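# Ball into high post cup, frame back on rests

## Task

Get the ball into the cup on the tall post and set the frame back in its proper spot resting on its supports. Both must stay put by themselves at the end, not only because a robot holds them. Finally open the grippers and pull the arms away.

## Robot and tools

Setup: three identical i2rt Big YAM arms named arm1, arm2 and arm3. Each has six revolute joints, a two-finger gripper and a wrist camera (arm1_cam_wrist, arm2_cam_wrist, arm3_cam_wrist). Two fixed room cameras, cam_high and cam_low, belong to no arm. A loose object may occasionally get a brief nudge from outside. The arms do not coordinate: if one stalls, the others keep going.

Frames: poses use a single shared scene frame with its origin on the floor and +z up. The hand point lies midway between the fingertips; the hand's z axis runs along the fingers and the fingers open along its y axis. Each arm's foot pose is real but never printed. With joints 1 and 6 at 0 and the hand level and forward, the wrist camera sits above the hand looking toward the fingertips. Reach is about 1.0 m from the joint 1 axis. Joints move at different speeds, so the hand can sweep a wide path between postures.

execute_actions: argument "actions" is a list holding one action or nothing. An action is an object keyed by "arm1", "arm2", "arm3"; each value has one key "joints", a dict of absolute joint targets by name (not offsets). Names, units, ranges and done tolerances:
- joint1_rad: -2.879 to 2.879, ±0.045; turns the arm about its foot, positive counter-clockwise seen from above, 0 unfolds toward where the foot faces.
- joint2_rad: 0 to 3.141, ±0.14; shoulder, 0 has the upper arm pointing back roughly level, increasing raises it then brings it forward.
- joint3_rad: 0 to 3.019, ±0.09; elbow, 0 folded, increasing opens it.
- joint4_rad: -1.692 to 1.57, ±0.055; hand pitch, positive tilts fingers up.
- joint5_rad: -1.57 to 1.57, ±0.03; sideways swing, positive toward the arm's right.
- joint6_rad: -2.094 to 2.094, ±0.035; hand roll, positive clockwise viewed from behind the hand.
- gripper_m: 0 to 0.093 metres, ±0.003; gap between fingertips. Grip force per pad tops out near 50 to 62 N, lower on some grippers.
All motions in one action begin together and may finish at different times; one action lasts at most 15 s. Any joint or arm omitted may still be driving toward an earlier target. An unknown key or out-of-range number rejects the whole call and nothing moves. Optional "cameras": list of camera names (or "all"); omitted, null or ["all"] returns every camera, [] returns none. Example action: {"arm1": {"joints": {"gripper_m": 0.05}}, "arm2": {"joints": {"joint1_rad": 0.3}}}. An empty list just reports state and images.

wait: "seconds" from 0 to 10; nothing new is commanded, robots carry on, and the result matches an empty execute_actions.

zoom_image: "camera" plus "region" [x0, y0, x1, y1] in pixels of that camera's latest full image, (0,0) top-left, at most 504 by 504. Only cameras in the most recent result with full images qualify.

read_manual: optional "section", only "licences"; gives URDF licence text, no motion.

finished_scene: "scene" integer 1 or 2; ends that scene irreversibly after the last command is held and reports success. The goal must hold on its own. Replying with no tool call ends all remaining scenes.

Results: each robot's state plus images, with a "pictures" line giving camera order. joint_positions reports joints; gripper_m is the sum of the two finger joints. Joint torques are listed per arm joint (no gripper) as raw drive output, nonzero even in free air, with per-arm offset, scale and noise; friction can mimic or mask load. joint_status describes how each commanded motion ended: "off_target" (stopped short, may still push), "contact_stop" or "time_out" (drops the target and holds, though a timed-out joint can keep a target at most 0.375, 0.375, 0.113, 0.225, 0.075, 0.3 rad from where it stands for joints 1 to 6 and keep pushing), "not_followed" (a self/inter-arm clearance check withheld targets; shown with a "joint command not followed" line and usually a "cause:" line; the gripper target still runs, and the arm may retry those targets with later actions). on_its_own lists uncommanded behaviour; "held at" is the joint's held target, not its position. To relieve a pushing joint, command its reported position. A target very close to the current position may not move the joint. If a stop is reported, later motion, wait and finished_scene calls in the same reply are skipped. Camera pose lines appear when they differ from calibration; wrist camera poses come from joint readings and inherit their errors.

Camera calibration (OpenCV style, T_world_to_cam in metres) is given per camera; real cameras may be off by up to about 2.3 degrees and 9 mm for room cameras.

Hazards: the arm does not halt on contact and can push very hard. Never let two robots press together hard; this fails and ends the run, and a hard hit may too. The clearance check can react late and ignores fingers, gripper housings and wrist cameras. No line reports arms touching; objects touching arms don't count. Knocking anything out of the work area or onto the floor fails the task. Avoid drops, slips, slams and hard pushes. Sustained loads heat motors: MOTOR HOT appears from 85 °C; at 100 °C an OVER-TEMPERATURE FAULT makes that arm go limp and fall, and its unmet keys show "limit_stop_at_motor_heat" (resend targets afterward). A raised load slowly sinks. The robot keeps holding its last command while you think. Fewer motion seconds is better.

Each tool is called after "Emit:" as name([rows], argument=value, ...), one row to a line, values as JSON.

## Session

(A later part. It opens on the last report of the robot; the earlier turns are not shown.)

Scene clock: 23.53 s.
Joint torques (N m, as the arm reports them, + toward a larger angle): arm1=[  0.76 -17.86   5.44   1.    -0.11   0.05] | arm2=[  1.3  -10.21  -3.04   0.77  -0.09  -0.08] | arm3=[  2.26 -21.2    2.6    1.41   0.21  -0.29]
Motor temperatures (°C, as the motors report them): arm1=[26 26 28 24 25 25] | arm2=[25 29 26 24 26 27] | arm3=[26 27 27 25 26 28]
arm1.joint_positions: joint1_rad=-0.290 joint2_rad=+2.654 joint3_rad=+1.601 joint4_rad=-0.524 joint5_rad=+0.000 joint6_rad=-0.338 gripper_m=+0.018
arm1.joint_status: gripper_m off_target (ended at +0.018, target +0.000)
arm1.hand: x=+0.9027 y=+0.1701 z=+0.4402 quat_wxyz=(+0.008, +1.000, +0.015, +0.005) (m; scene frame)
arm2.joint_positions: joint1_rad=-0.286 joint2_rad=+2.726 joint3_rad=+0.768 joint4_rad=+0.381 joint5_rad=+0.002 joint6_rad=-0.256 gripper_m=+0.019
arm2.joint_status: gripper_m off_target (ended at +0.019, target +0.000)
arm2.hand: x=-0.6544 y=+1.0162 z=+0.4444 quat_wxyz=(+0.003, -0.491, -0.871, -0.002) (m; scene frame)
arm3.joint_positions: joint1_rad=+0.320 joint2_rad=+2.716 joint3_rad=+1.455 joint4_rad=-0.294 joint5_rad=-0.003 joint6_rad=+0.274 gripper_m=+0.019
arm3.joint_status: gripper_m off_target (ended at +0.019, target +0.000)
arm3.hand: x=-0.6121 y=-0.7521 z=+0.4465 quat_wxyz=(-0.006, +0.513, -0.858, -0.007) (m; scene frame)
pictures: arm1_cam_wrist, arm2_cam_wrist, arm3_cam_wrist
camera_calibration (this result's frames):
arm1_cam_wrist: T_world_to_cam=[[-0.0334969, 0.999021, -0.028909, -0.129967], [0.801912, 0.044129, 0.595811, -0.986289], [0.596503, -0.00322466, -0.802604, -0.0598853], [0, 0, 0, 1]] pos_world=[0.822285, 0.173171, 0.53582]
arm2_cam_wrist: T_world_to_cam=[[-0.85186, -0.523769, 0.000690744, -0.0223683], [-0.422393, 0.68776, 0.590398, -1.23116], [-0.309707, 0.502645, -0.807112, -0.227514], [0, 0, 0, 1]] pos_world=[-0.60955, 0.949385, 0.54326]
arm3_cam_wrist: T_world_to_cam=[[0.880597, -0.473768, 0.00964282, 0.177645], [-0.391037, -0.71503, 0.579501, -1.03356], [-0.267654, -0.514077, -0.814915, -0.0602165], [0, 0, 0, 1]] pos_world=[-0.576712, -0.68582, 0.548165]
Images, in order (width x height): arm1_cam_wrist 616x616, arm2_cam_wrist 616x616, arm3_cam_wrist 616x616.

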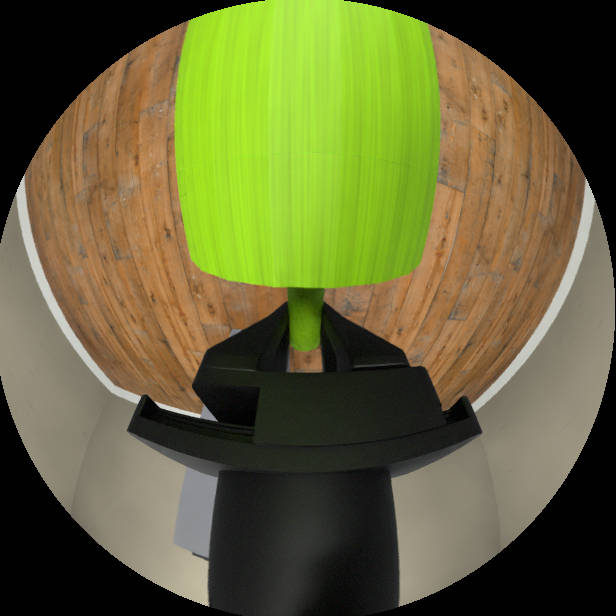

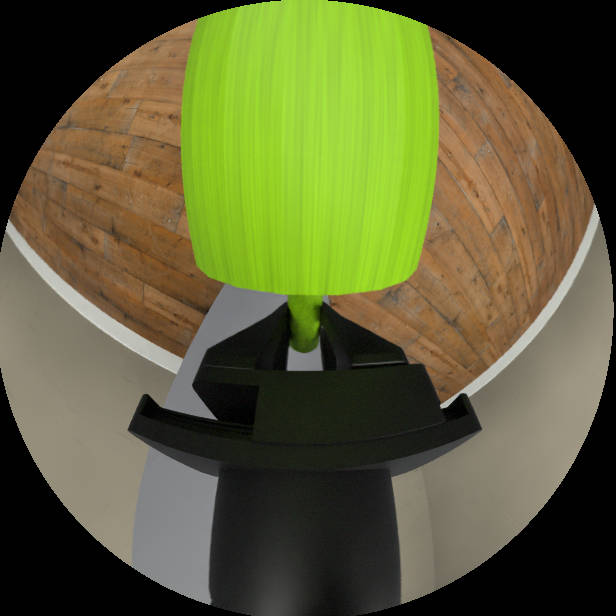

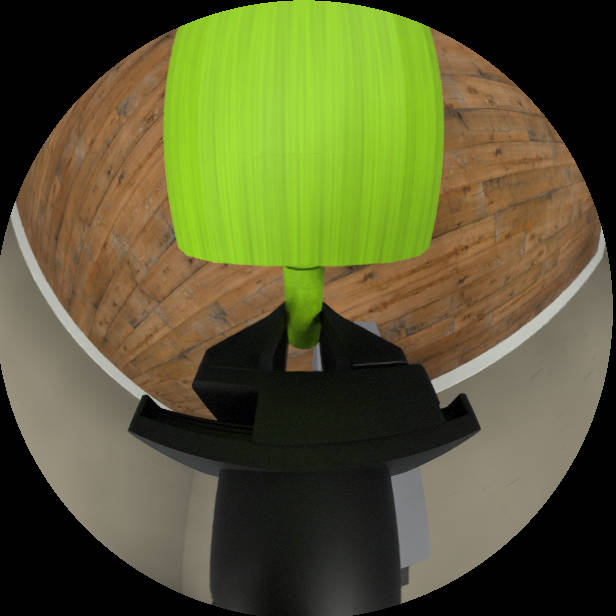

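Emit:
execute_actions([
  {"arm1":{"joints":{"joint2_rad":2.48,"joint3_rad":1.545,"joint4_rad":-0.592}},"arm2":{"joints":{"joint2_rad":2.52,"joint3_rad":0.645,"joint4_rad":0.305}},"arm3":{"joints":{"joint2_rad":2.53,"joint3_rad":1.375,"joint4_rad":-0.353}}},
], cameras=["cam_low"])

Scene clock: 27.97 s.
Joint torques (N m, as the arm reports them, + toward a larger angle): arm1=[ -0.01 -21.54   5.6    0.44  -0.22  -0.04] | arm2=[  1.45 -12.53  -3.47   0.1   -0.18  -0.13] | arm3=[  1.71 -22.94   3.12  -0.16   0.15  -0.29]
Motor temperatures (°C, as the motors report them): arm1=[26 26 28 24 25 25] | arm2=[25 29 26 24 26 27] | arm3=[26 28 27 25 26 28]
arm1.joint_positions: joint1_rad=-0.281 joint2_rad=+2.514 joint3_rad=+1.528 joint4_rad=-0.593 joint5_rad=+0.002 joint6_rad=-0.331 gripper_m=+0.018
arm1.joint_status: all done
arm1.hand: x=+0.8999 y=+0.1667 z=+0.5036 quat_wxyz=(+0.007, +1.000, +0.017, +0.006) (m; scene frame)
arm2.joint_positions: joint1_rad=-0.284 joint2_rad=+2.547 joint3_rad=+0.655 joint4_rad=+0.309 joint5_rad=+0.004 joint6_rad=-0.252 gripper_m=+0.019
arm2.joint_status: all done
arm2.hand: x=-0.6541 y=+1.0159 z=+0.5008 quat_wxyz=(+0.006, -0.491, -0.871, -0.003) (m; scene frame)
arm3.joint_positions: joint1_rad=+0.326 joint2_rad=+2.582 joint3_rad=+1.364 joint4_rad=-0.344 joint5_rad=-0.002 joint6_rad=+0.274 gripper_m=+0.019
arm3.joint_status: all done
arm3.hand: x=-0.6154 y=-0.7539 z=+0.5008 quat_wxyz=(-0.004, +0.516, -0.857, -0.004) (m; scene frame)
pictures: cam_low
Images, in order (width x height): cam_low 896x504.

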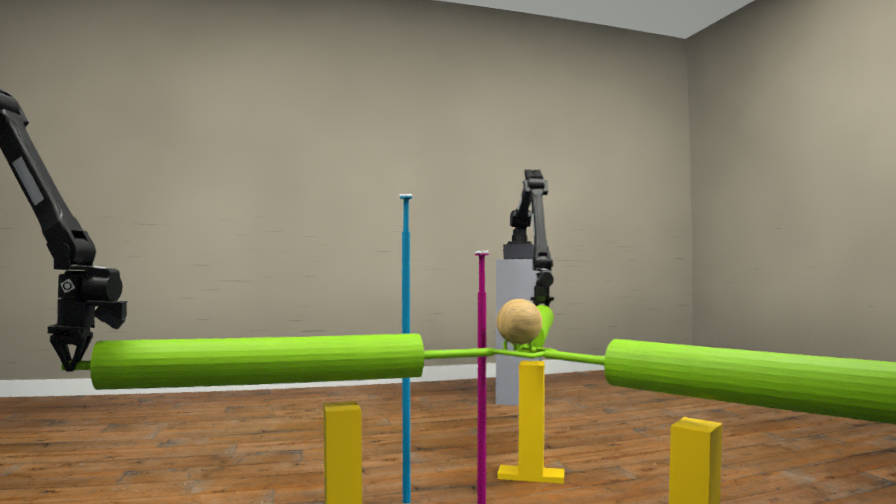

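Emit:
execute_actions([
  {"arm1":{"joints":{"joint1_rad":-0.29,"joint2_rad":2.314,"joint3_rad":1.479,"joint4_rad":-0.69}},"arm2":{"joints":{"joint1_rad":-0.286,"joint2_rad":2.215,"joint3_rad":0.505,"joint4_rad":0.144}},"arm3":{"joints":{"joint1_rad":0.32,"joint2_rad":2.326,"joint3_rad":1.276,"joint4_rad":-0.45}}},
], cameras=[])

Emit:
execute_actions([
  {"arm1":{"joints":{"joint2_rad":2.161,"joint3_rad":1.462,"joint4_rad":-0.824}},"arm2":{"joints":{"joint2_rad":1.875,"joint3_rad":0.433,"joint4_rad":-0.125}},"arm3":{"joints":{"joint2_rad":2.145,"joint3_rad":1.23,"joint4_rad":-0.583}}},
], cameras=["cam_low"])

Scene clock: 29.93 s.
Joint torques (N m, as the arm reports them, + toward a larger angle): arm1=[ -0.36 -20.07   6.25   0.48  -0.2    0.04] | arm2=[  1.16 -11.13  -1.74  -0.08  -0.12  -0.09] | arm3=[  1.4  -21.52   3.91   0.23   0.19  -0.2 ]
Motor temperatures (°C, as the motors report them): arm1=[26 26 28 24 25 25] | arm2=[25 29 26 24 26 27] | arm3=[26 28 27 25 26 28]
arm1.joint_positions: joint1_rad=-0.292 joint2_rad=+2.341 joint3_rad=+1.462 joint4_rad=-0.692 joint5_rad=+0.001 joint6_rad=-0.338 gripper_m=+0.018
arm1.joint_status: all done
arm1.hand: x=+0.9004 y=+0.1745 z=+0.5854 quat_wxyz=(+0.006, +1.000, +0.014, +0.002) (m; scene frame)
arm2.joint_positions: joint1_rad=-0.284 joint2_rad=+2.243 joint3_rad=+0.506 joint4_rad=+0.152 joint5_rad=+0.002 joint6_rad=-0.252 gripper_m=+0.019
arm2.joint_status: all done
arm2.hand: x=-0.6555 y=+1.0216 z=+0.5846 quat_wxyz=(+0.006, -0.491, -0.871, -0.004) (m; scene frame)
arm3.joint_positions: joint1_rad=+0.323 joint2_rad=+2.367 joint3_rad=+1.262 joint4_rad=-0.443 joint5_rad=-0.001 joint6_rad=+0.271 gripper_m=+0.019
arm3.joint_status: all done
arm3.hand: x=-0.6136 y=-0.7504 z=+0.5909 quat_wxyz=(-0.009, +0.516, -0.856, -0.009) (m; scene frame)
pictures: none
No camera images: the call's "cameras" was empty. Leave "cameras" out to get every camera's image.

Scene clock: 31.00 s.
Joint torques (N m, as the arm reports them, + toward a larger angle): arm1=[ -0.16 -19.53   7.08   0.63  -0.15   0.05] | arm2=[ 0.78 -9.58  0.54 -0.25 -0.1  -0.11] | arm3=[  1.75 -21.29   5.36   0.08   0.14  -0.25]
Motor temperatures (°C, as the motors report them): arm1=[26 26 28 24 25 25] | arm2=[25 29 26 24 26 27] | arm3=[26 28 27 25 26 28]
arm1.joint_positions: joint1_rad=-0.293 joint2_rad=+2.185 joint3_rad=+1.444 joint4_rad=-0.829 joint5_rad=+0.000 joint6_rad=-0.339 gripper_m=+0.018
arm1.joint_status: all done
arm1.hand: x=+0.9006 y=+0.1757 z=+0.6672 quat_wxyz=(+0.006, +1.000, +0.014, +0.001) (m; scene frame)
arm2.joint_positions: joint1_rad=-0.284 joint2_rad=+1.900 joint3_rad=+0.431 joint4_rad=-0.116 joint5_rad=+0.003 joint6_rad=-0.252 gripper_m=+0.019
arm2.joint_status: all done
arm2.hand: x=-0.6558 y=+1.0221 z=+0.6638 quat_wxyz=(+0.006, -0.491, -0.871, -0.004) (m; scene frame)
arm3.joint_positions: joint1_rad=+0.323 joint2_rad=+2.184 joint3_rad=+1.212 joint4_rad=-0.578 joint5_rad=+0.000 joint6_rad=+0.271 gripper_m=+0.019
arm3.joint_status: all done
arm3.hand: x=-0.6135 y=-0.7518 z=+0.6710 quat_wxyz=(-0.009, +0.516, -0.857, -0.008) (m; scene frame)
pictures: cam_low
Images, in order (width x height): cam_low 896x504.

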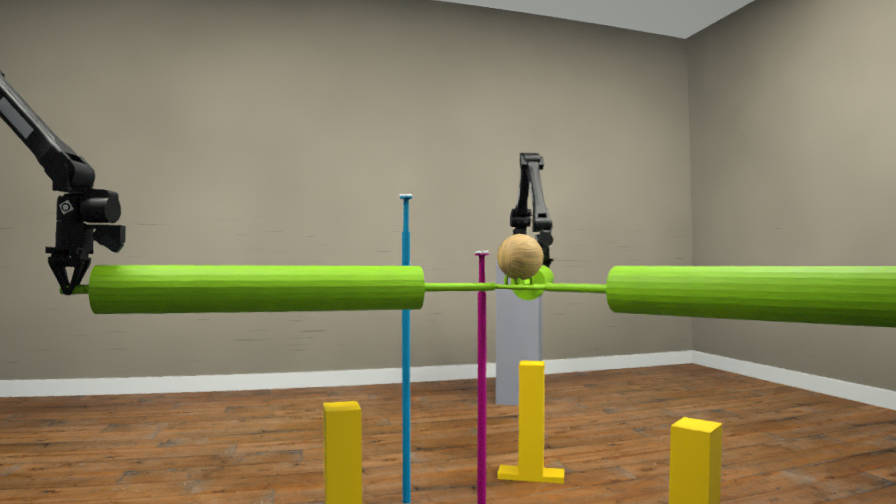

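Emit:
execute_actions([
  {"arm1":{"joints":{"joint2_rad":2.04,"joint3_rad":1.505,"joint4_rad":-0.975}},"arm2":{"joints":{"joint2_rad":1.524,"joint3_rad":0.46,"joint4_rad":-0.475}},"arm3":{"joints":{"joint2_rad":1.988,"joint3_rad":1.235,"joint4_rad":-0.74}}},
], cameras=[])

Emit:
execute_actions([
  {"arm1":{"joints":{"joint2_rad":1.937,"joint3_rad":1.58,"joint4_rad":-1.147}},"arm2":{"joints":{"joint2_rad":1.248,"joint3_rad":0.54,"joint4_rad":-0.826}},"arm3":{"joints":{"joint2_rad":1.85,"joint3_rad":1.292,"joint4_rad":-0.92}}},
], cameras=["cam_low","cam_high"])

Scene clock: 32.93 s.
Joint torques (N m, as the arm reports them, + toward a larger angle): arm1=[ -0.51 -18.63  10.21  -0.23  -0.02   0.05] | arm2=[ 0.97 -8.82  4.25  0.17  0.1  -0.09] | arm3=[  1.97 -20.19   6.74   0.6    0.03  -0.2 ]
Motor temperatures (°C, as the motors report them): arm1=[26 26 28 24 25 25] | arm2=[25 29 26 24 26 27] | arm3=[26 28 27 25 26 28]
arm1.joint_positions: joint1_rad=-0.288 joint2_rad=+2.058 joint3_rad=+1.449 joint4_rad=-0.963 joint5_rad=-0.003 joint6_rad=-0.339 gripper_m=+0.018
arm1.joint_status: all done
arm1.hand: x=+0.9046 y=+0.1715 z=+0.7394 quat_wxyz=(+0.008, +1.000, +0.017, +0.002) (m; scene frame)
arm2.joint_positions: joint1_rad=-0.284 joint2_rad=+1.549 joint3_rad=+0.441 joint4_rad=-0.472 joint5_rad=-0.003 joint6_rad=-0.252 gripper_m=+0.019
arm2.joint_status: all done
arm2.hand: x=-0.6531 y=+1.0164 z=+0.7456 quat_wxyz=(+0.002, -0.491, -0.871, -0.004) (m; scene frame)
arm3.joint_positions: joint1_rad=+0.314 joint2_rad=+2.030 joint3_rad=+1.204 joint4_rad=-0.742 joint5_rad=+0.002 joint6_rad=+0.269 gripper_m=+0.019
arm3.joint_status: all done
arm3.hand: x=-0.6103 y=-0.7584 z=+0.7444 quat_wxyz=(-0.003, +0.513, -0.859, -0.001) (m; scene frame)
pictures: none
No camera images: the call's "cameras" was empty. Leave "cameras" out to get every camera's image.

Scene clock: 33.93 s.
Joint torques (N m, as the arm reports them, + toward a larger angle): arm1=[ -0.64 -18.12  11.19  -0.27  -0.15   0.05] | arm2=[ 0.97 -6.12  8.19 -0.73  0.06 -0.12] | arm3=[  1.38 -17.97   9.61  -0.08   0.21  -0.23]
Motor temperatures (°C, as the motors report them): arm1=[26 26 28 24 25 25] | arm2=[25 29 26 24 26 27] | arm3=[26 28 27 25 26 28]
arm1.joint_positions: joint1_rad=-0.288 joint2_rad=+1.956 joint3_rad=+1.519 joint4_rad=-1.134 joint5_rad=+0.001 joint6_rad=-0.339 gripper_m=+0.018
arm1.joint_status: all done
arm1.hand: x=+0.9035 y=+0.1737 z=+0.8187 quat_wxyz=(+0.006, +1.000, +0.016, +0.002) (m; scene frame)
arm2.joint_positions: joint1_rad=-0.284 joint2_rad=+1.260 joint3_rad=+0.492 joint4_rad=-0.801 joint5_rad=-0.002 joint6_rad=-0.252 gripper_m=+0.019
arm2.joint_status: all done
arm2.hand: x=-0.6544 y=+1.0201 z=+0.8235 quat_wxyz=(-0.001, -0.491, -0.871, +0.000) (m; scene frame)
arm3.joint_positions: joint1_rad=+0.317 joint2_rad=+1.879 joint3_rad=+1.234 joint4_rad=-0.909 joint5_rad=-0.004 joint6_rad=+0.269 gripper_m=+0.019
arm3.joint_status: all done
arm3.hand: x=-0.6125 y=-0.7573 z=+0.8267 quat_wxyz=(-0.006, +0.514, -0.858, -0.008) (m; scene frame)
pictures: cam_high, cam_low
Images, in order (width x height): cam_high 896x504, cam_low 896x504.

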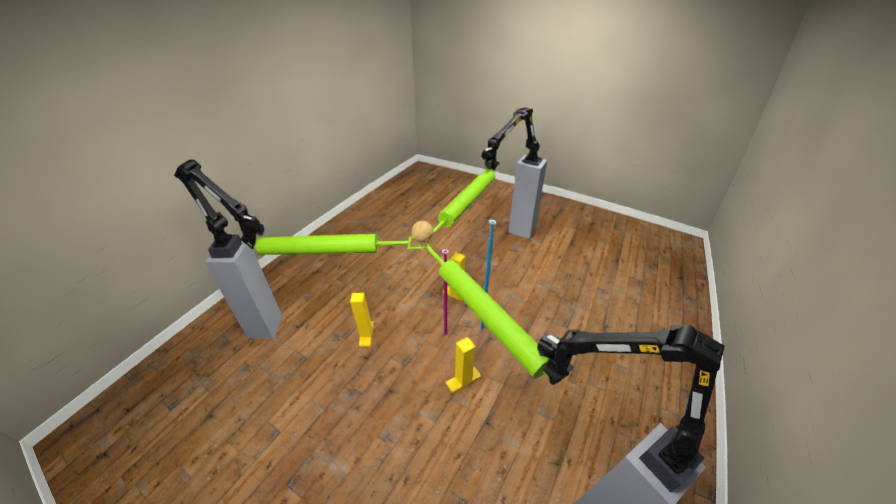

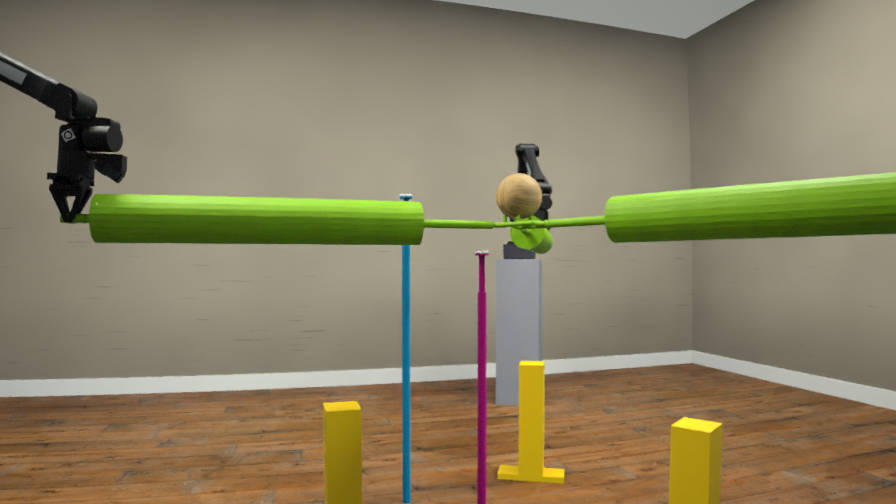

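Emit:
execute_actions([
  {"arm1":{"joints":{"joint1_rad":-0.122,"joint2_rad":1.637,"joint3_rad":1.325,"joint4_rad":-1.22,"joint6_rad":-0.165}},"arm2":{"joints":{"joint1_rad":-0.164,"joint2_rad":1.45,"joint3_rad":0.975,"joint4_rad":-1.05,"joint6_rad":-0.13}},"arm3":{"joints":{"joint1_rad":0.093,"joint2_rad":1.59,"joint3_rad":1.12,"joint4_rad":-1.028,"joint6_rad":0.04}}},
], cameras=["cam_low","cam_high"])

Scene clock: 39.07 s.
Joint torques (N m, as the arm reports them, + toward a larger angle): arm1=[ -0.1  -14.02   8.91   0.83  -0.27   0.21] | arm2=[ 1.3  -9.78 10.93 -0.43  0.06  0.03] | arm3=[  1.69 -13.97   8.38   0.77   0.13  -0.23]
Motor temperatures (°C, as the motors report them): arm1=[26 26 29 24 25 25] | arm2=[25 29 28 24 26 27] | arm3=[26 28 28 25 26 28]
arm1.joint_positions: joint1_rad=-0.128 joint2_rad=+1.654 joint3_rad=+1.302 joint4_rad=-1.229 joint5_rad=+0.004 joint6_rad=-0.174 gripper_m=+0.018
arm1.joint_status: all done
arm1.hand: x=+0.9777 y=+0.0719 z=+0.8967 quat_wxyz=(+0.005, +1.000, +0.014, +0.007) (m; scene frame)
arm2.joint_positions: joint1_rad=-0.172 joint2_rad=+1.457 joint3_rad=+0.904 joint4_rad=-1.033 joint5_rad=-0.001 joint6_rad=-0.138 gripper_m=+0.019
arm2.joint_status: all done
arm2.hand: x=-0.5810 y=+0.9177 z=+0.8904 quat_wxyz=(+0.006, -0.492, -0.870, -0.005) (m; scene frame)
arm3.joint_positions: joint1_rad=+0.093 joint2_rad=+1.619 joint3_rad=+1.084 joint4_rad=-1.032 joint5_rad=-0.002 joint6_rad=+0.049 gripper_m=+0.019
arm3.joint_status: all done
arm3.hand: x=-0.5365 y=-0.8612 z=+0.8962 quat_wxyz=(-0.003, +0.513, -0.859, -0.002) (m; scene frame)
pictures: cam_high, cam_low
Images, in order (width x height): cam_high 896x504, cam_low 896x504.

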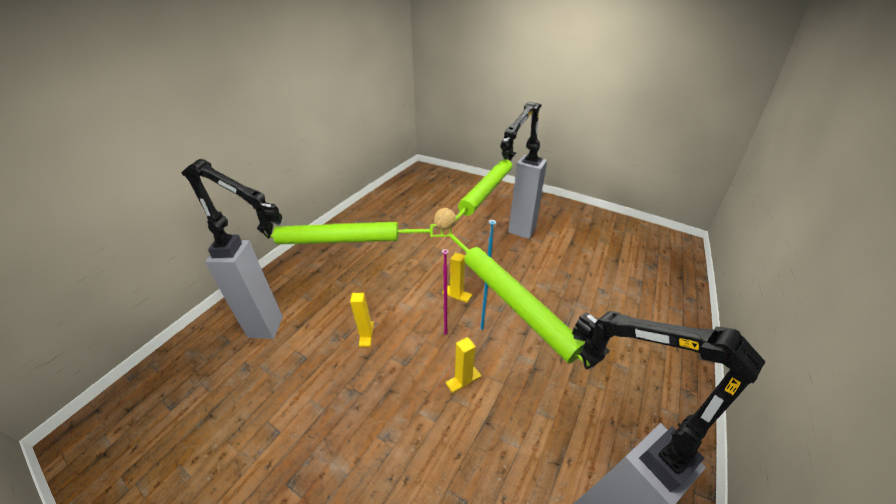

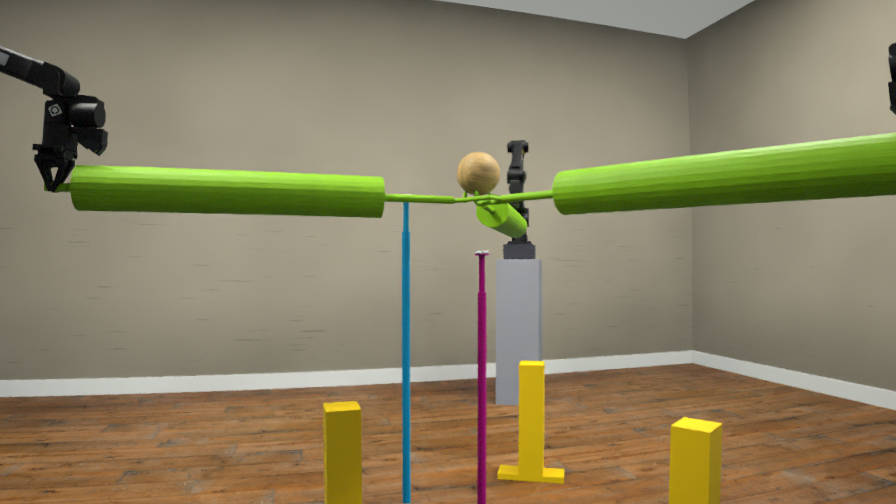

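Emit:
execute_actions([
  {"arm1":{"joints":{"joint1_rad":0.113,"joint2_rad":1.385,"joint3_rad":1.218,"joint4_rad":-1.365,"joint6_rad":0.068}},"arm2":{"joints":{"joint1_rad":-0.103,"joint2_rad":1.68,"joint3_rad":1.485,"joint4_rad":-1.3,"joint6_rad":-0.072}},"arm3":{"joints":{"joint1_rad":-0.194,"joint2_rad":1.40,"joint3_rad":1.11,"joint4_rad":-1.197,"joint6_rad":-0.248}}},
], cameras=["cam_low","cam_high"])

Scene clock: 43.13 s.
Joint torques (N m, as the arm reports them, + toward a larger angle): arm1=[  0.13 -10.28   9.45   1.16   0.14   0.2 ] | arm2=[  0.39 -14.3   13.22   0.17  -0.12  -0.14] | arm3=[  1.27 -11.9    9.34   1.    -0.18  -0.26]
Motor temperatures (°C, as the motors report them): arm1=[26 26 29 24 25 25] | arm2=[25 29 30 24 26 27] | arm3=[26 28 28 25 26 28]
arm1.joint_positions: joint1_rad=+0.106 joint2_rad=+1.398 joint3_rad=+1.192 joint4_rad=-1.380 joint5_rad=-0.006 joint6_rad=+0.061 gripper_m=+0.018
arm1.joint_status: all done
arm1.hand: x=+1.0572 y=-0.0329 z=+0.9648 quat_wxyz=(+0.009, +1.000, +0.014, +0.009) (m; scene frame)
arm2.joint_positions: joint1_rad=-0.099 joint2_rad=+1.696 joint3_rad=+1.388 joint4_rad=-1.298 joint5_rad=+0.002 joint6_rad=-0.064 gripper_m=+0.019
arm2.joint_status: joint3_rad time_out (moved +0.485 of +0.581); the others done
arm2.on_its_own: joint3_rad reads +1.388 and still pushes toward +1.485 since a time_out
arm2.hand: x=-0.5002 y=+0.8182 z=+0.9591 quat_wxyz=(+0.015, -0.493, -0.870, -0.009) (m; scene frame)
arm3.joint_positions: joint1_rad=-0.193 joint2_rad=+1.422 joint3_rad=+1.072 joint4_rad=-1.206 joint5_rad=+0.007 joint6_rad=-0.235 gripper_m=+0.019
arm3.joint_status: all done
arm3.hand: x=-0.4600 y=-0.9632 z=+0.9694 quat_wxyz=(-0.009, +0.511, -0.859, +0.001) (m; scene frame)
pictures: cam_high, cam_low
Images, in order (width x height): cam_high 896x504, cam_low 896x504.

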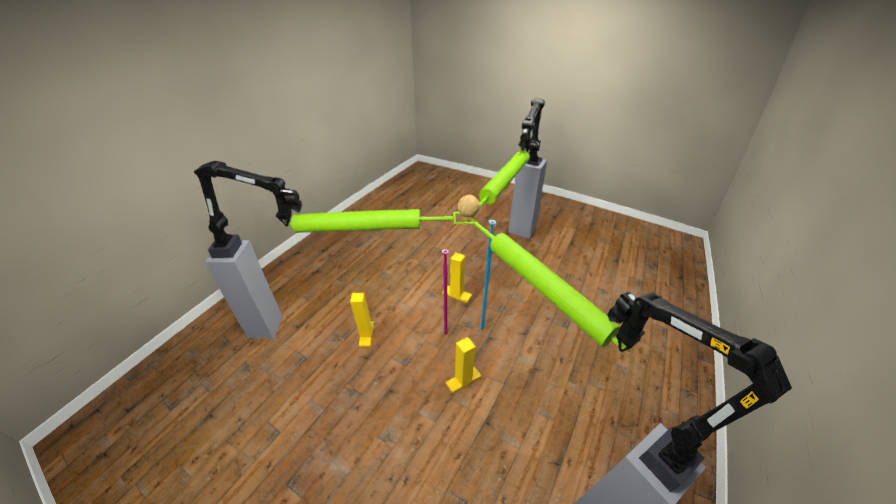

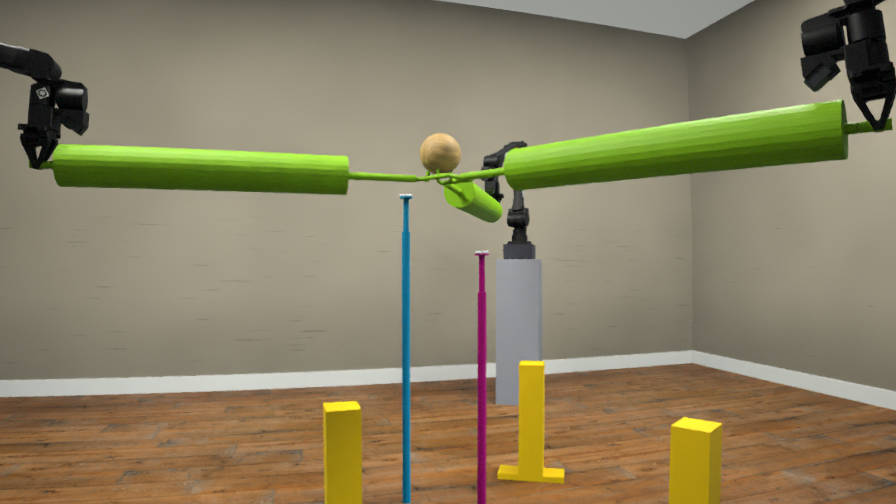

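Emit:
execute_actions([
  {"arm1":{"joints":{"joint1_rad":0.463,"joint2_rad":1.272,"joint3_rad":1.108,"joint4_rad":-1.362,"joint6_rad":0.417}},"arm2":{"joints":{"joint1_rad":-0.078,"joint2_rad":2.035,"joint3_rad":2.04,"joint4_rad":-1.455,"joint6_rad":-0.05}},"arm3":{"joints":{"joint1_rad":-0.544,"joint2_rad":1.383,"joint3_rad":1.085,"joint4_rad":-1.188,"joint6_rad":-0.6}}},
], cameras=["cam_low","cam_high"])

Emit:
zoom_image(camera="cam_low", region=[330, 100, 490, 260])

Emit:
zoom_image(camera="cam_high", region=[430, 150, 550, 270])

Scene clock: 49.23 s.
Joint torques (N m, as the arm reports them, + toward a larger angle): arm1=[-0.73 -9.   10.06  0.86  0.57  0.11] | arm2=[  0.37 -21.68  14.13   0.9   -0.1   -0.15] | arm3=[  2.   -13.21   9.5    1.19  -0.57  -0.21]
Motor temperatures (°C, as the motors report them): arm1=[26 26 30 24 25 25] | arm2=[25 30 33 24 26 27] | arm3=[26 28 29 25 26 28]
arm1.joint_positions: joint1_rad=+0.465 joint2_rad=+1.290 joint3_rad=+1.073 joint4_rad=-1.372 joint5_rad=-0.016 joint6_rad=+0.418 gripper_m=+0.018
arm1.joint_status: all done
arm1.hand: x=+1.1343 y=-0.1515 z=+0.9603 quat_wxyz=(+0.010, +1.000, +0.015, +0.013) (m; scene frame)
arm2.joint_positions: joint1_rad=-0.077 joint2_rad=+2.077 joint3_rad=+1.932 joint4_rad=-1.471 joint5_rad=+0.002 joint6_rad=-0.043 gripper_m=+0.019
arm2.joint_status: joint3_rad time_out (moved +0.543 of +0.652); the others done
arm2.on_its_own: joint3_rad reads +1.932 and still pushes toward +2.040 since a time_out
arm2.hand: x=-0.4237 y=+0.7008 z=+0.9503 quat_wxyz=(+0.020, -0.492, -0.870, -0.011) (m; scene frame)
arm3.joint_positions: joint1_rad=-0.549 joint2_rad=+1.422 joint3_rad=+1.041 joint4_rad=-1.201 joint5_rad=+0.018 joint6_rad=-0.590 gripper_m=+0.019
arm3.joint_status: all done
arm3.hand: x=-0.3828 y=-1.0806 z=+0.9585 quat_wxyz=(+0.004, +0.511, -0.859, +0.009) (m; scene frame)
pictures: cam_high, cam_low
Images, in order (width x height): cam_high 896x504, cam_low 896x504.

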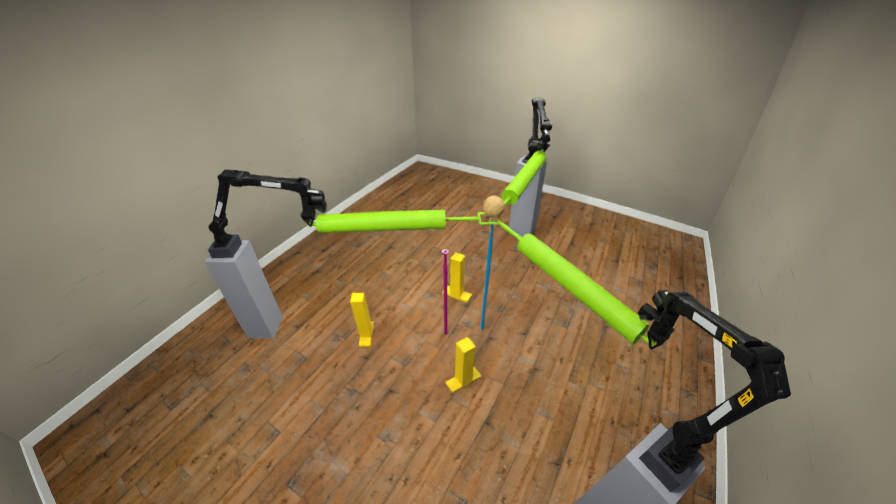

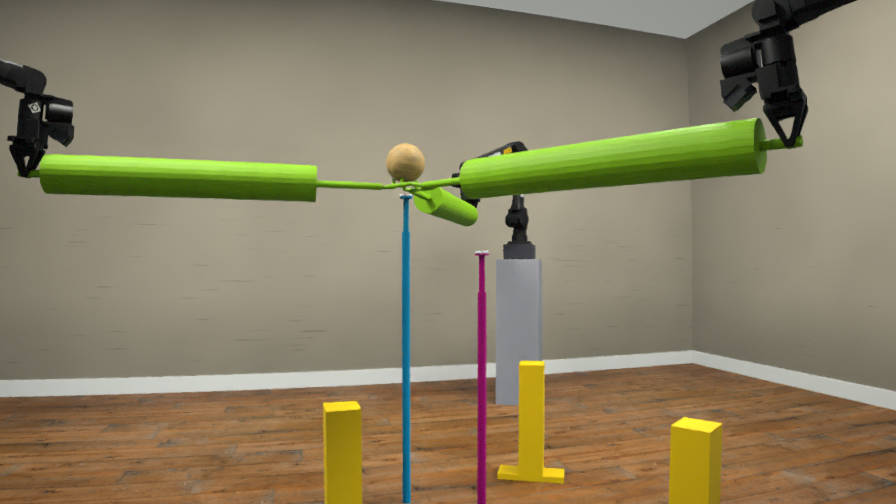

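Region (330, 100, 490, 260) of cam_low's 896x504 image, scaled by 3.150, with more detail than that image has.

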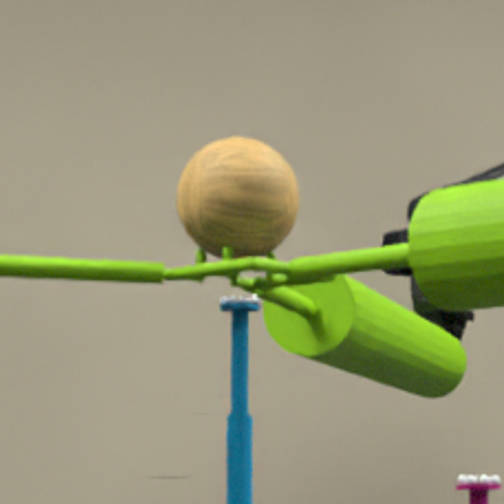

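Region (430, 150, 550, 270) of cam_high's 896x504 image, scaled by 4.200, with more detail than that image has.

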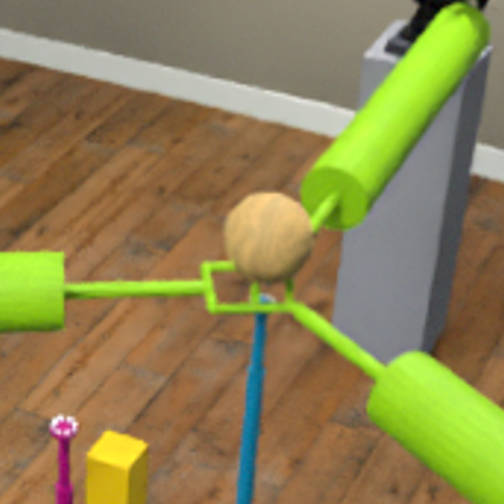

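Emit:
execute_actions([
  {"arm1":{"joints":{"joint2_rad":1.312,"joint3_rad":1.03,"joint4_rad":-1.262}},"arm2":{"joints":{"joint2_rad":2.048,"joint3_rad":1.955,"joint4_rad":-1.405}},"arm3":{"joints":{"joint2_rad":1.445,"joint3_rad":1.035,"joint4_rad":-1.112}}},
], cameras=["cam_low","cam_high"])

Emit:
zoom_image(camera="cam_low", region=[330, 100, 490, 260])

Emit:
zoom_image(camera="cam_high", region=[430, 150, 550, 270])

Scene clock: 53.00 s.
Joint torques (N m, as the arm reports them, + toward a larger angle): arm1=[-0.87 -8.98  9.22  1.22  0.58  0.11] | arm2=[  0.55 -20.6    8.94   2.41  -0.09  -0.13] | arm3=[  2.   -11.64   8.69   1.35  -0.5   -0.22]
Motor temperatures (°C, as the motors report them): arm1=[26 26 30 24 25 25] | arm2=[25 30 34 24 26 27] | arm3=[26 28 29 25 27 28]
arm1.joint_positions: joint1_rad=+0.466 joint2_rad=+1.329 joint3_rad=+1.003 joint4_rad=-1.279 joint5_rad=-0.016 joint6_rad=+0.419 gripper_m=+0.018
arm1.joint_status: all done
arm1.hand: x=+1.1346 y=-0.1521 z=+0.9219 quat_wxyz=(+0.007, +1.000, +0.015, +0.020) (m; scene frame)
arm2.joint_positions: joint1_rad=-0.077 joint2_rad=+2.077 joint3_rad=+1.923 joint4_rad=-1.457 joint5_rad=+0.002 joint6_rad=-0.043 gripper_m=+0.019
arm2.joint_status: all done
arm2.hand: x=-0.4233 y=+0.7001 z=+0.9469 quat_wxyz=(+0.018, -0.492, -0.870, -0.010) (m; scene frame)
arm3.joint_positions: joint1_rad=-0.551 joint2_rad=+1.463 joint3_rad=+1.001 joint4_rad=-1.130 joint5_rad=+0.016 joint6_rad=-0.592 gripper_m=+0.019
arm3.joint_status: all done
arm3.hand: x=-0.3822 y=-1.0807 z=+0.9293 quat_wxyz=(+0.010, +0.511, -0.859, +0.007) (m; scene frame)
pictures: cam_high, cam_low
Images, in order (width x height): cam_high 896x504, cam_low 896x504.

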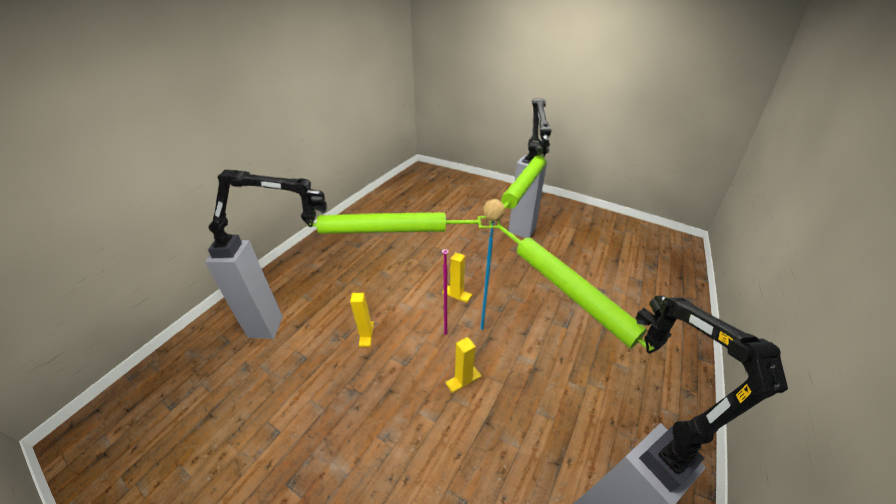

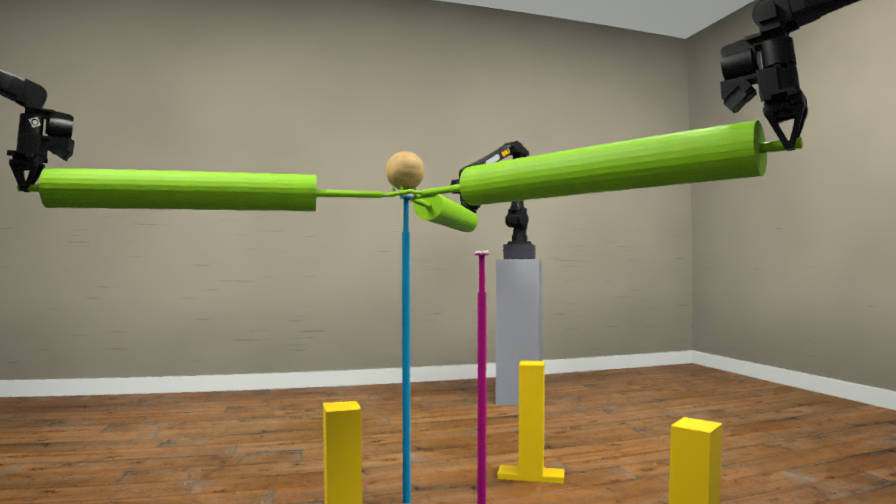

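Region (330, 100, 490, 260) of cam_low's 896x504 image, scaled by 3.150, with more detail than that image has.

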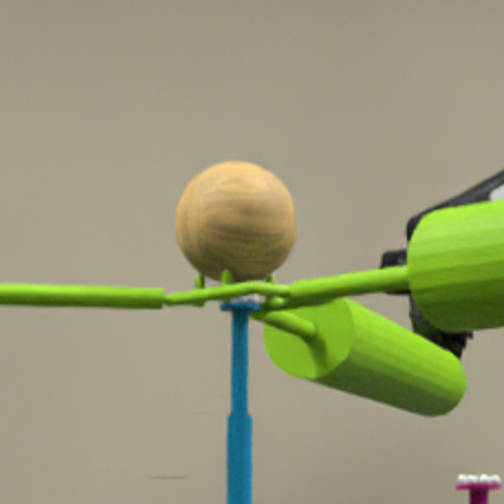

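Region (430, 150, 550, 270) of cam_high's 896x504 image, scaled by 4.200, with more detail than that image has.

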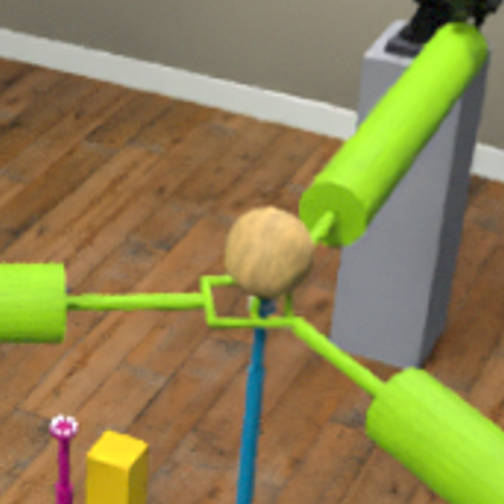

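Emit:
execute_actions([
  {"arm1":{"joints":{"joint2_rad":1.335,"joint3_rad":0.979,"joint4_rad":-1.172}},"arm2":{"joints":{"joint2_rad":2.072,"joint3_rad":1.867,"joint4_rad":-1.335}},"arm3":{"joints":{"joint2_rad":1.474,"joint3_rad":0.983,"joint4_rad":-1.022}}},
], cameras=["cam_low","cam_high"])

Emit:
zoom_image(camera="cam_low", region=[330, 100, 490, 260])

Emit:
zoom_image(camera="cam_high", region=[430, 150, 550, 270])

Scene clock: 55.87 s.
Joint torques (N m, as the arm reports them, + toward a larger angle): arm1=[-0.89 -8.46  8.94  1.79  0.44  0.1 ] | arm2=[  0.61 -19.99   8.15   1.4   -0.14  -0.14] | arm3=[  1.1  -11.44   8.04   1.69  -0.25  -0.22]
Motor temperatures (°C, as the motors report them): arm1=[26 25 30 24 25 25] | arm2=[25 31 34 24 26 27] | arm3=[26 27 29 25 27 28]
arm1.joint_positions: joint1_rad=+0.466 joint2_rad=+1.344 joint3_rad=+0.955 joint4_rad=-1.199 joint5_rad=-0.013 joint6_rad=+0.419 gripper_m=+0.018
arm1.joint_status: all done
arm1.hand: x=+1.1331 y=-0.1526 z=+0.8993 quat_wxyz=(+0.009, +1.000, +0.015, +0.012) (m; scene frame)
arm2.joint_positions: joint1_rad=-0.077 joint2_rad=+2.095 joint3_rad=+1.847 joint4_rad=-1.360 joint5_rad=+0.003 joint6_rad=-0.043 gripper_m=+0.019
arm2.joint_status: all done
arm2.hand: x=-0.4238 y=+0.7008 z=+0.9077 quat_wxyz=(+0.016, -0.492, -0.870, -0.009) (m; scene frame)
arm3.joint_positions: joint1_rad=-0.551 joint2_rad=+1.485 joint3_rad=+0.953 joint4_rad=-1.045 joint5_rad=+0.009 joint6_rad=-0.592 gripper_m=+0.019
arm3.joint_status: all done
arm3.hand: x=-0.3833 y=-1.0799 z=+0.9051 quat_wxyz=(+0.002, +0.511, -0.860, +0.004) (m; scene frame)
pictures: cam_high, cam_low
Images, in order (width x height): cam_high 896x504, cam_low 896x504.

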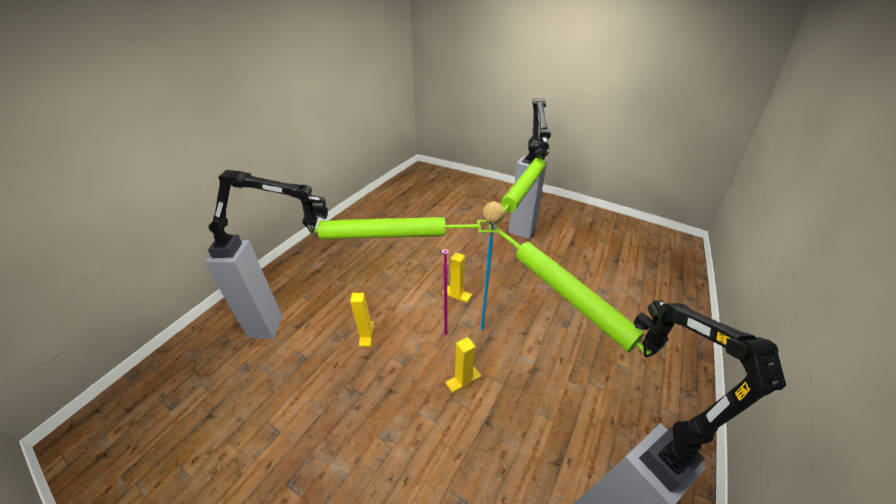

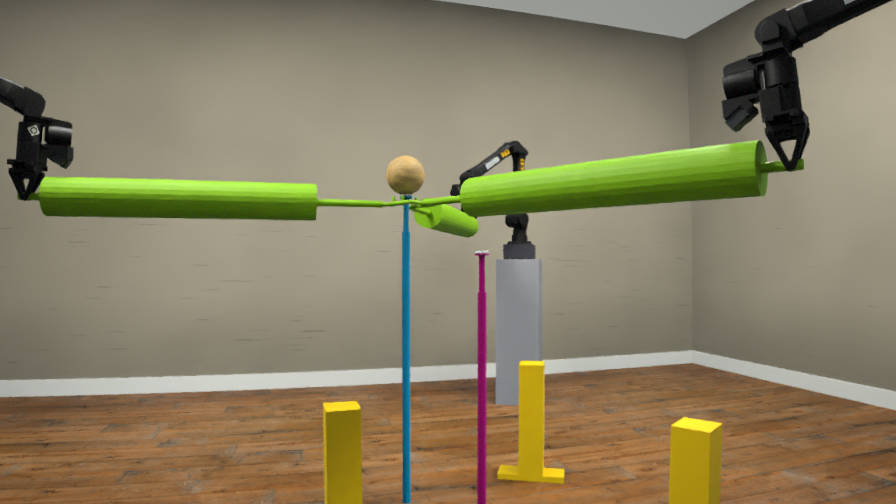

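Region (330, 100, 490, 260) of cam_low's 896x504 image, scaled by 3.150, with more detail than that image has.

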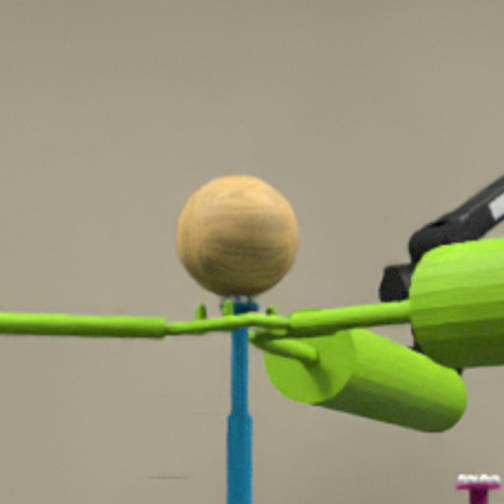

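Region (430, 150, 550, 270) of cam_high's 896x504 image, scaled by 4.200, with more detail than that image has.

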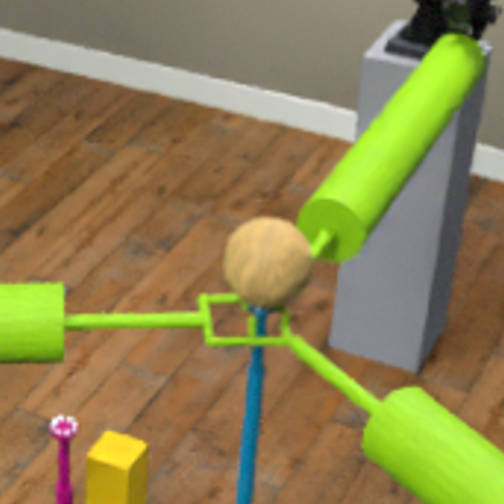

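Emit:
execute_actions([
  {"arm1":{"joints":{"joint2_rad":1.393,"joint3_rad":0.908,"joint4_rad":-1.05}},"arm2":{"joints":{"joint2_rad":2.115,"joint3_rad":1.808,"joint4_rad":-1.245}},"arm3":{"joints":{"joint2_rad":1.546,"joint3_rad":0.928,"joint4_rad":-0.905}}},
], cameras=["cam_low","cam_high"])

Emit:
zoom_image(camera="cam_high", region=[430, 150, 550, 270])

Scene clock: 57.87 s.
Joint torques (N m, as the arm reports them, + toward a larger angle): arm1=[ -0.84 -10.12   8.39   1.32   0.41   0.09] | arm2=[  0.7  -21.39   7.74   0.78  -0.19  -0.13] | arm3=[  2.43 -12.15   7.38   1.28  -0.25  -0.23]
Motor temperatures (°C, as the motors report them): arm1=[26 25 30 24 25 25] | arm2=[25 31 33 24 26 27] | arm3=[26 27 29 25 27 28]
arm1.joint_positions: joint1_rad=+0.466 joint2_rad=+1.411 joint3_rad=+0.885 joint4_rad=-1.070 joint5_rad=-0.012 joint6_rad=+0.419 gripper_m=+0.018
arm1.joint_status: all done
arm1.hand: x=+1.1326 y=-0.1534 z=+0.8528 quat_wxyz=(+0.007, +1.000, +0.015, +0.016) (m; scene frame)
arm2.joint_positions: joint1_rad=-0.077 joint2_rad=+2.143 joint3_rad=+1.791 joint4_rad=-1.260 joint5_rad=+0.004 joint6_rad=-0.043 gripper_m=+0.019
arm2.joint_status: all done
arm2.hand: x=-0.4235 y=+0.6999 z=+0.8574 quat_wxyz=(+0.019, -0.492, -0.870, -0.009) (m; scene frame)
arm3.joint_positions: joint1_rad=-0.551 joint2_rad=+1.567 joint3_rad=+0.901 joint4_rad=-0.922 joint5_rad=+0.009 joint6_rad=-0.592 gripper_m=+0.019
arm3.joint_status: all done
arm3.hand: x=-0.3830 y=-1.0798 z=+0.8589 quat_wxyz=(+0.007, +0.511, -0.860, +0.004) (m; scene frame)
pictures: cam_high, cam_low
Images, in order (width x height): cam_high 896x504, cam_low 896x504.

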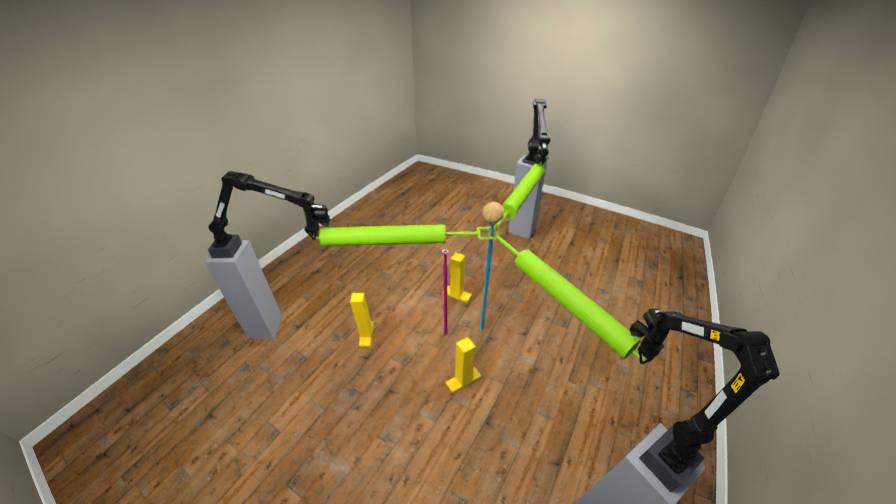

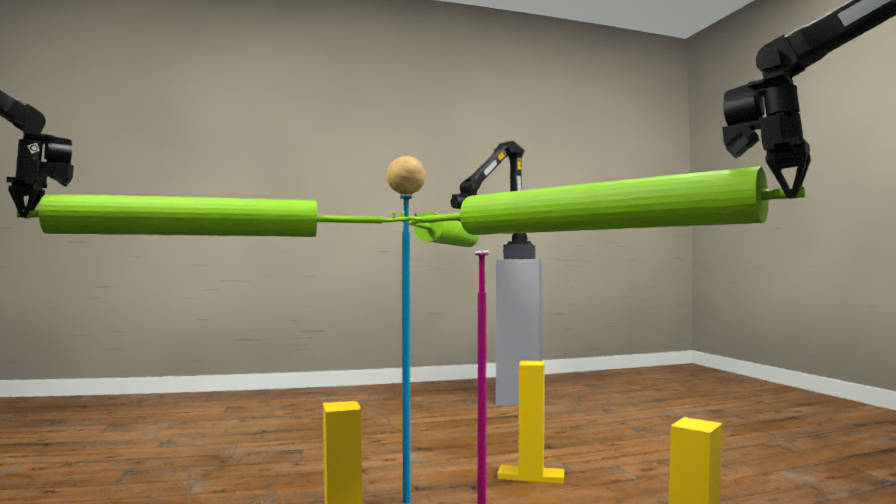

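Region (430, 150, 550, 270) of cam_high's 896x504 image, scaled by 4.200, with more detail than that image has.

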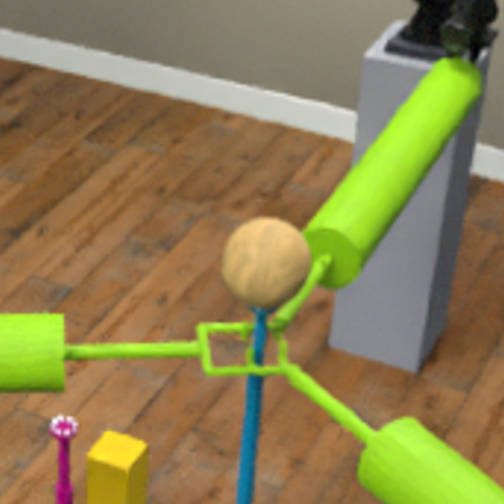

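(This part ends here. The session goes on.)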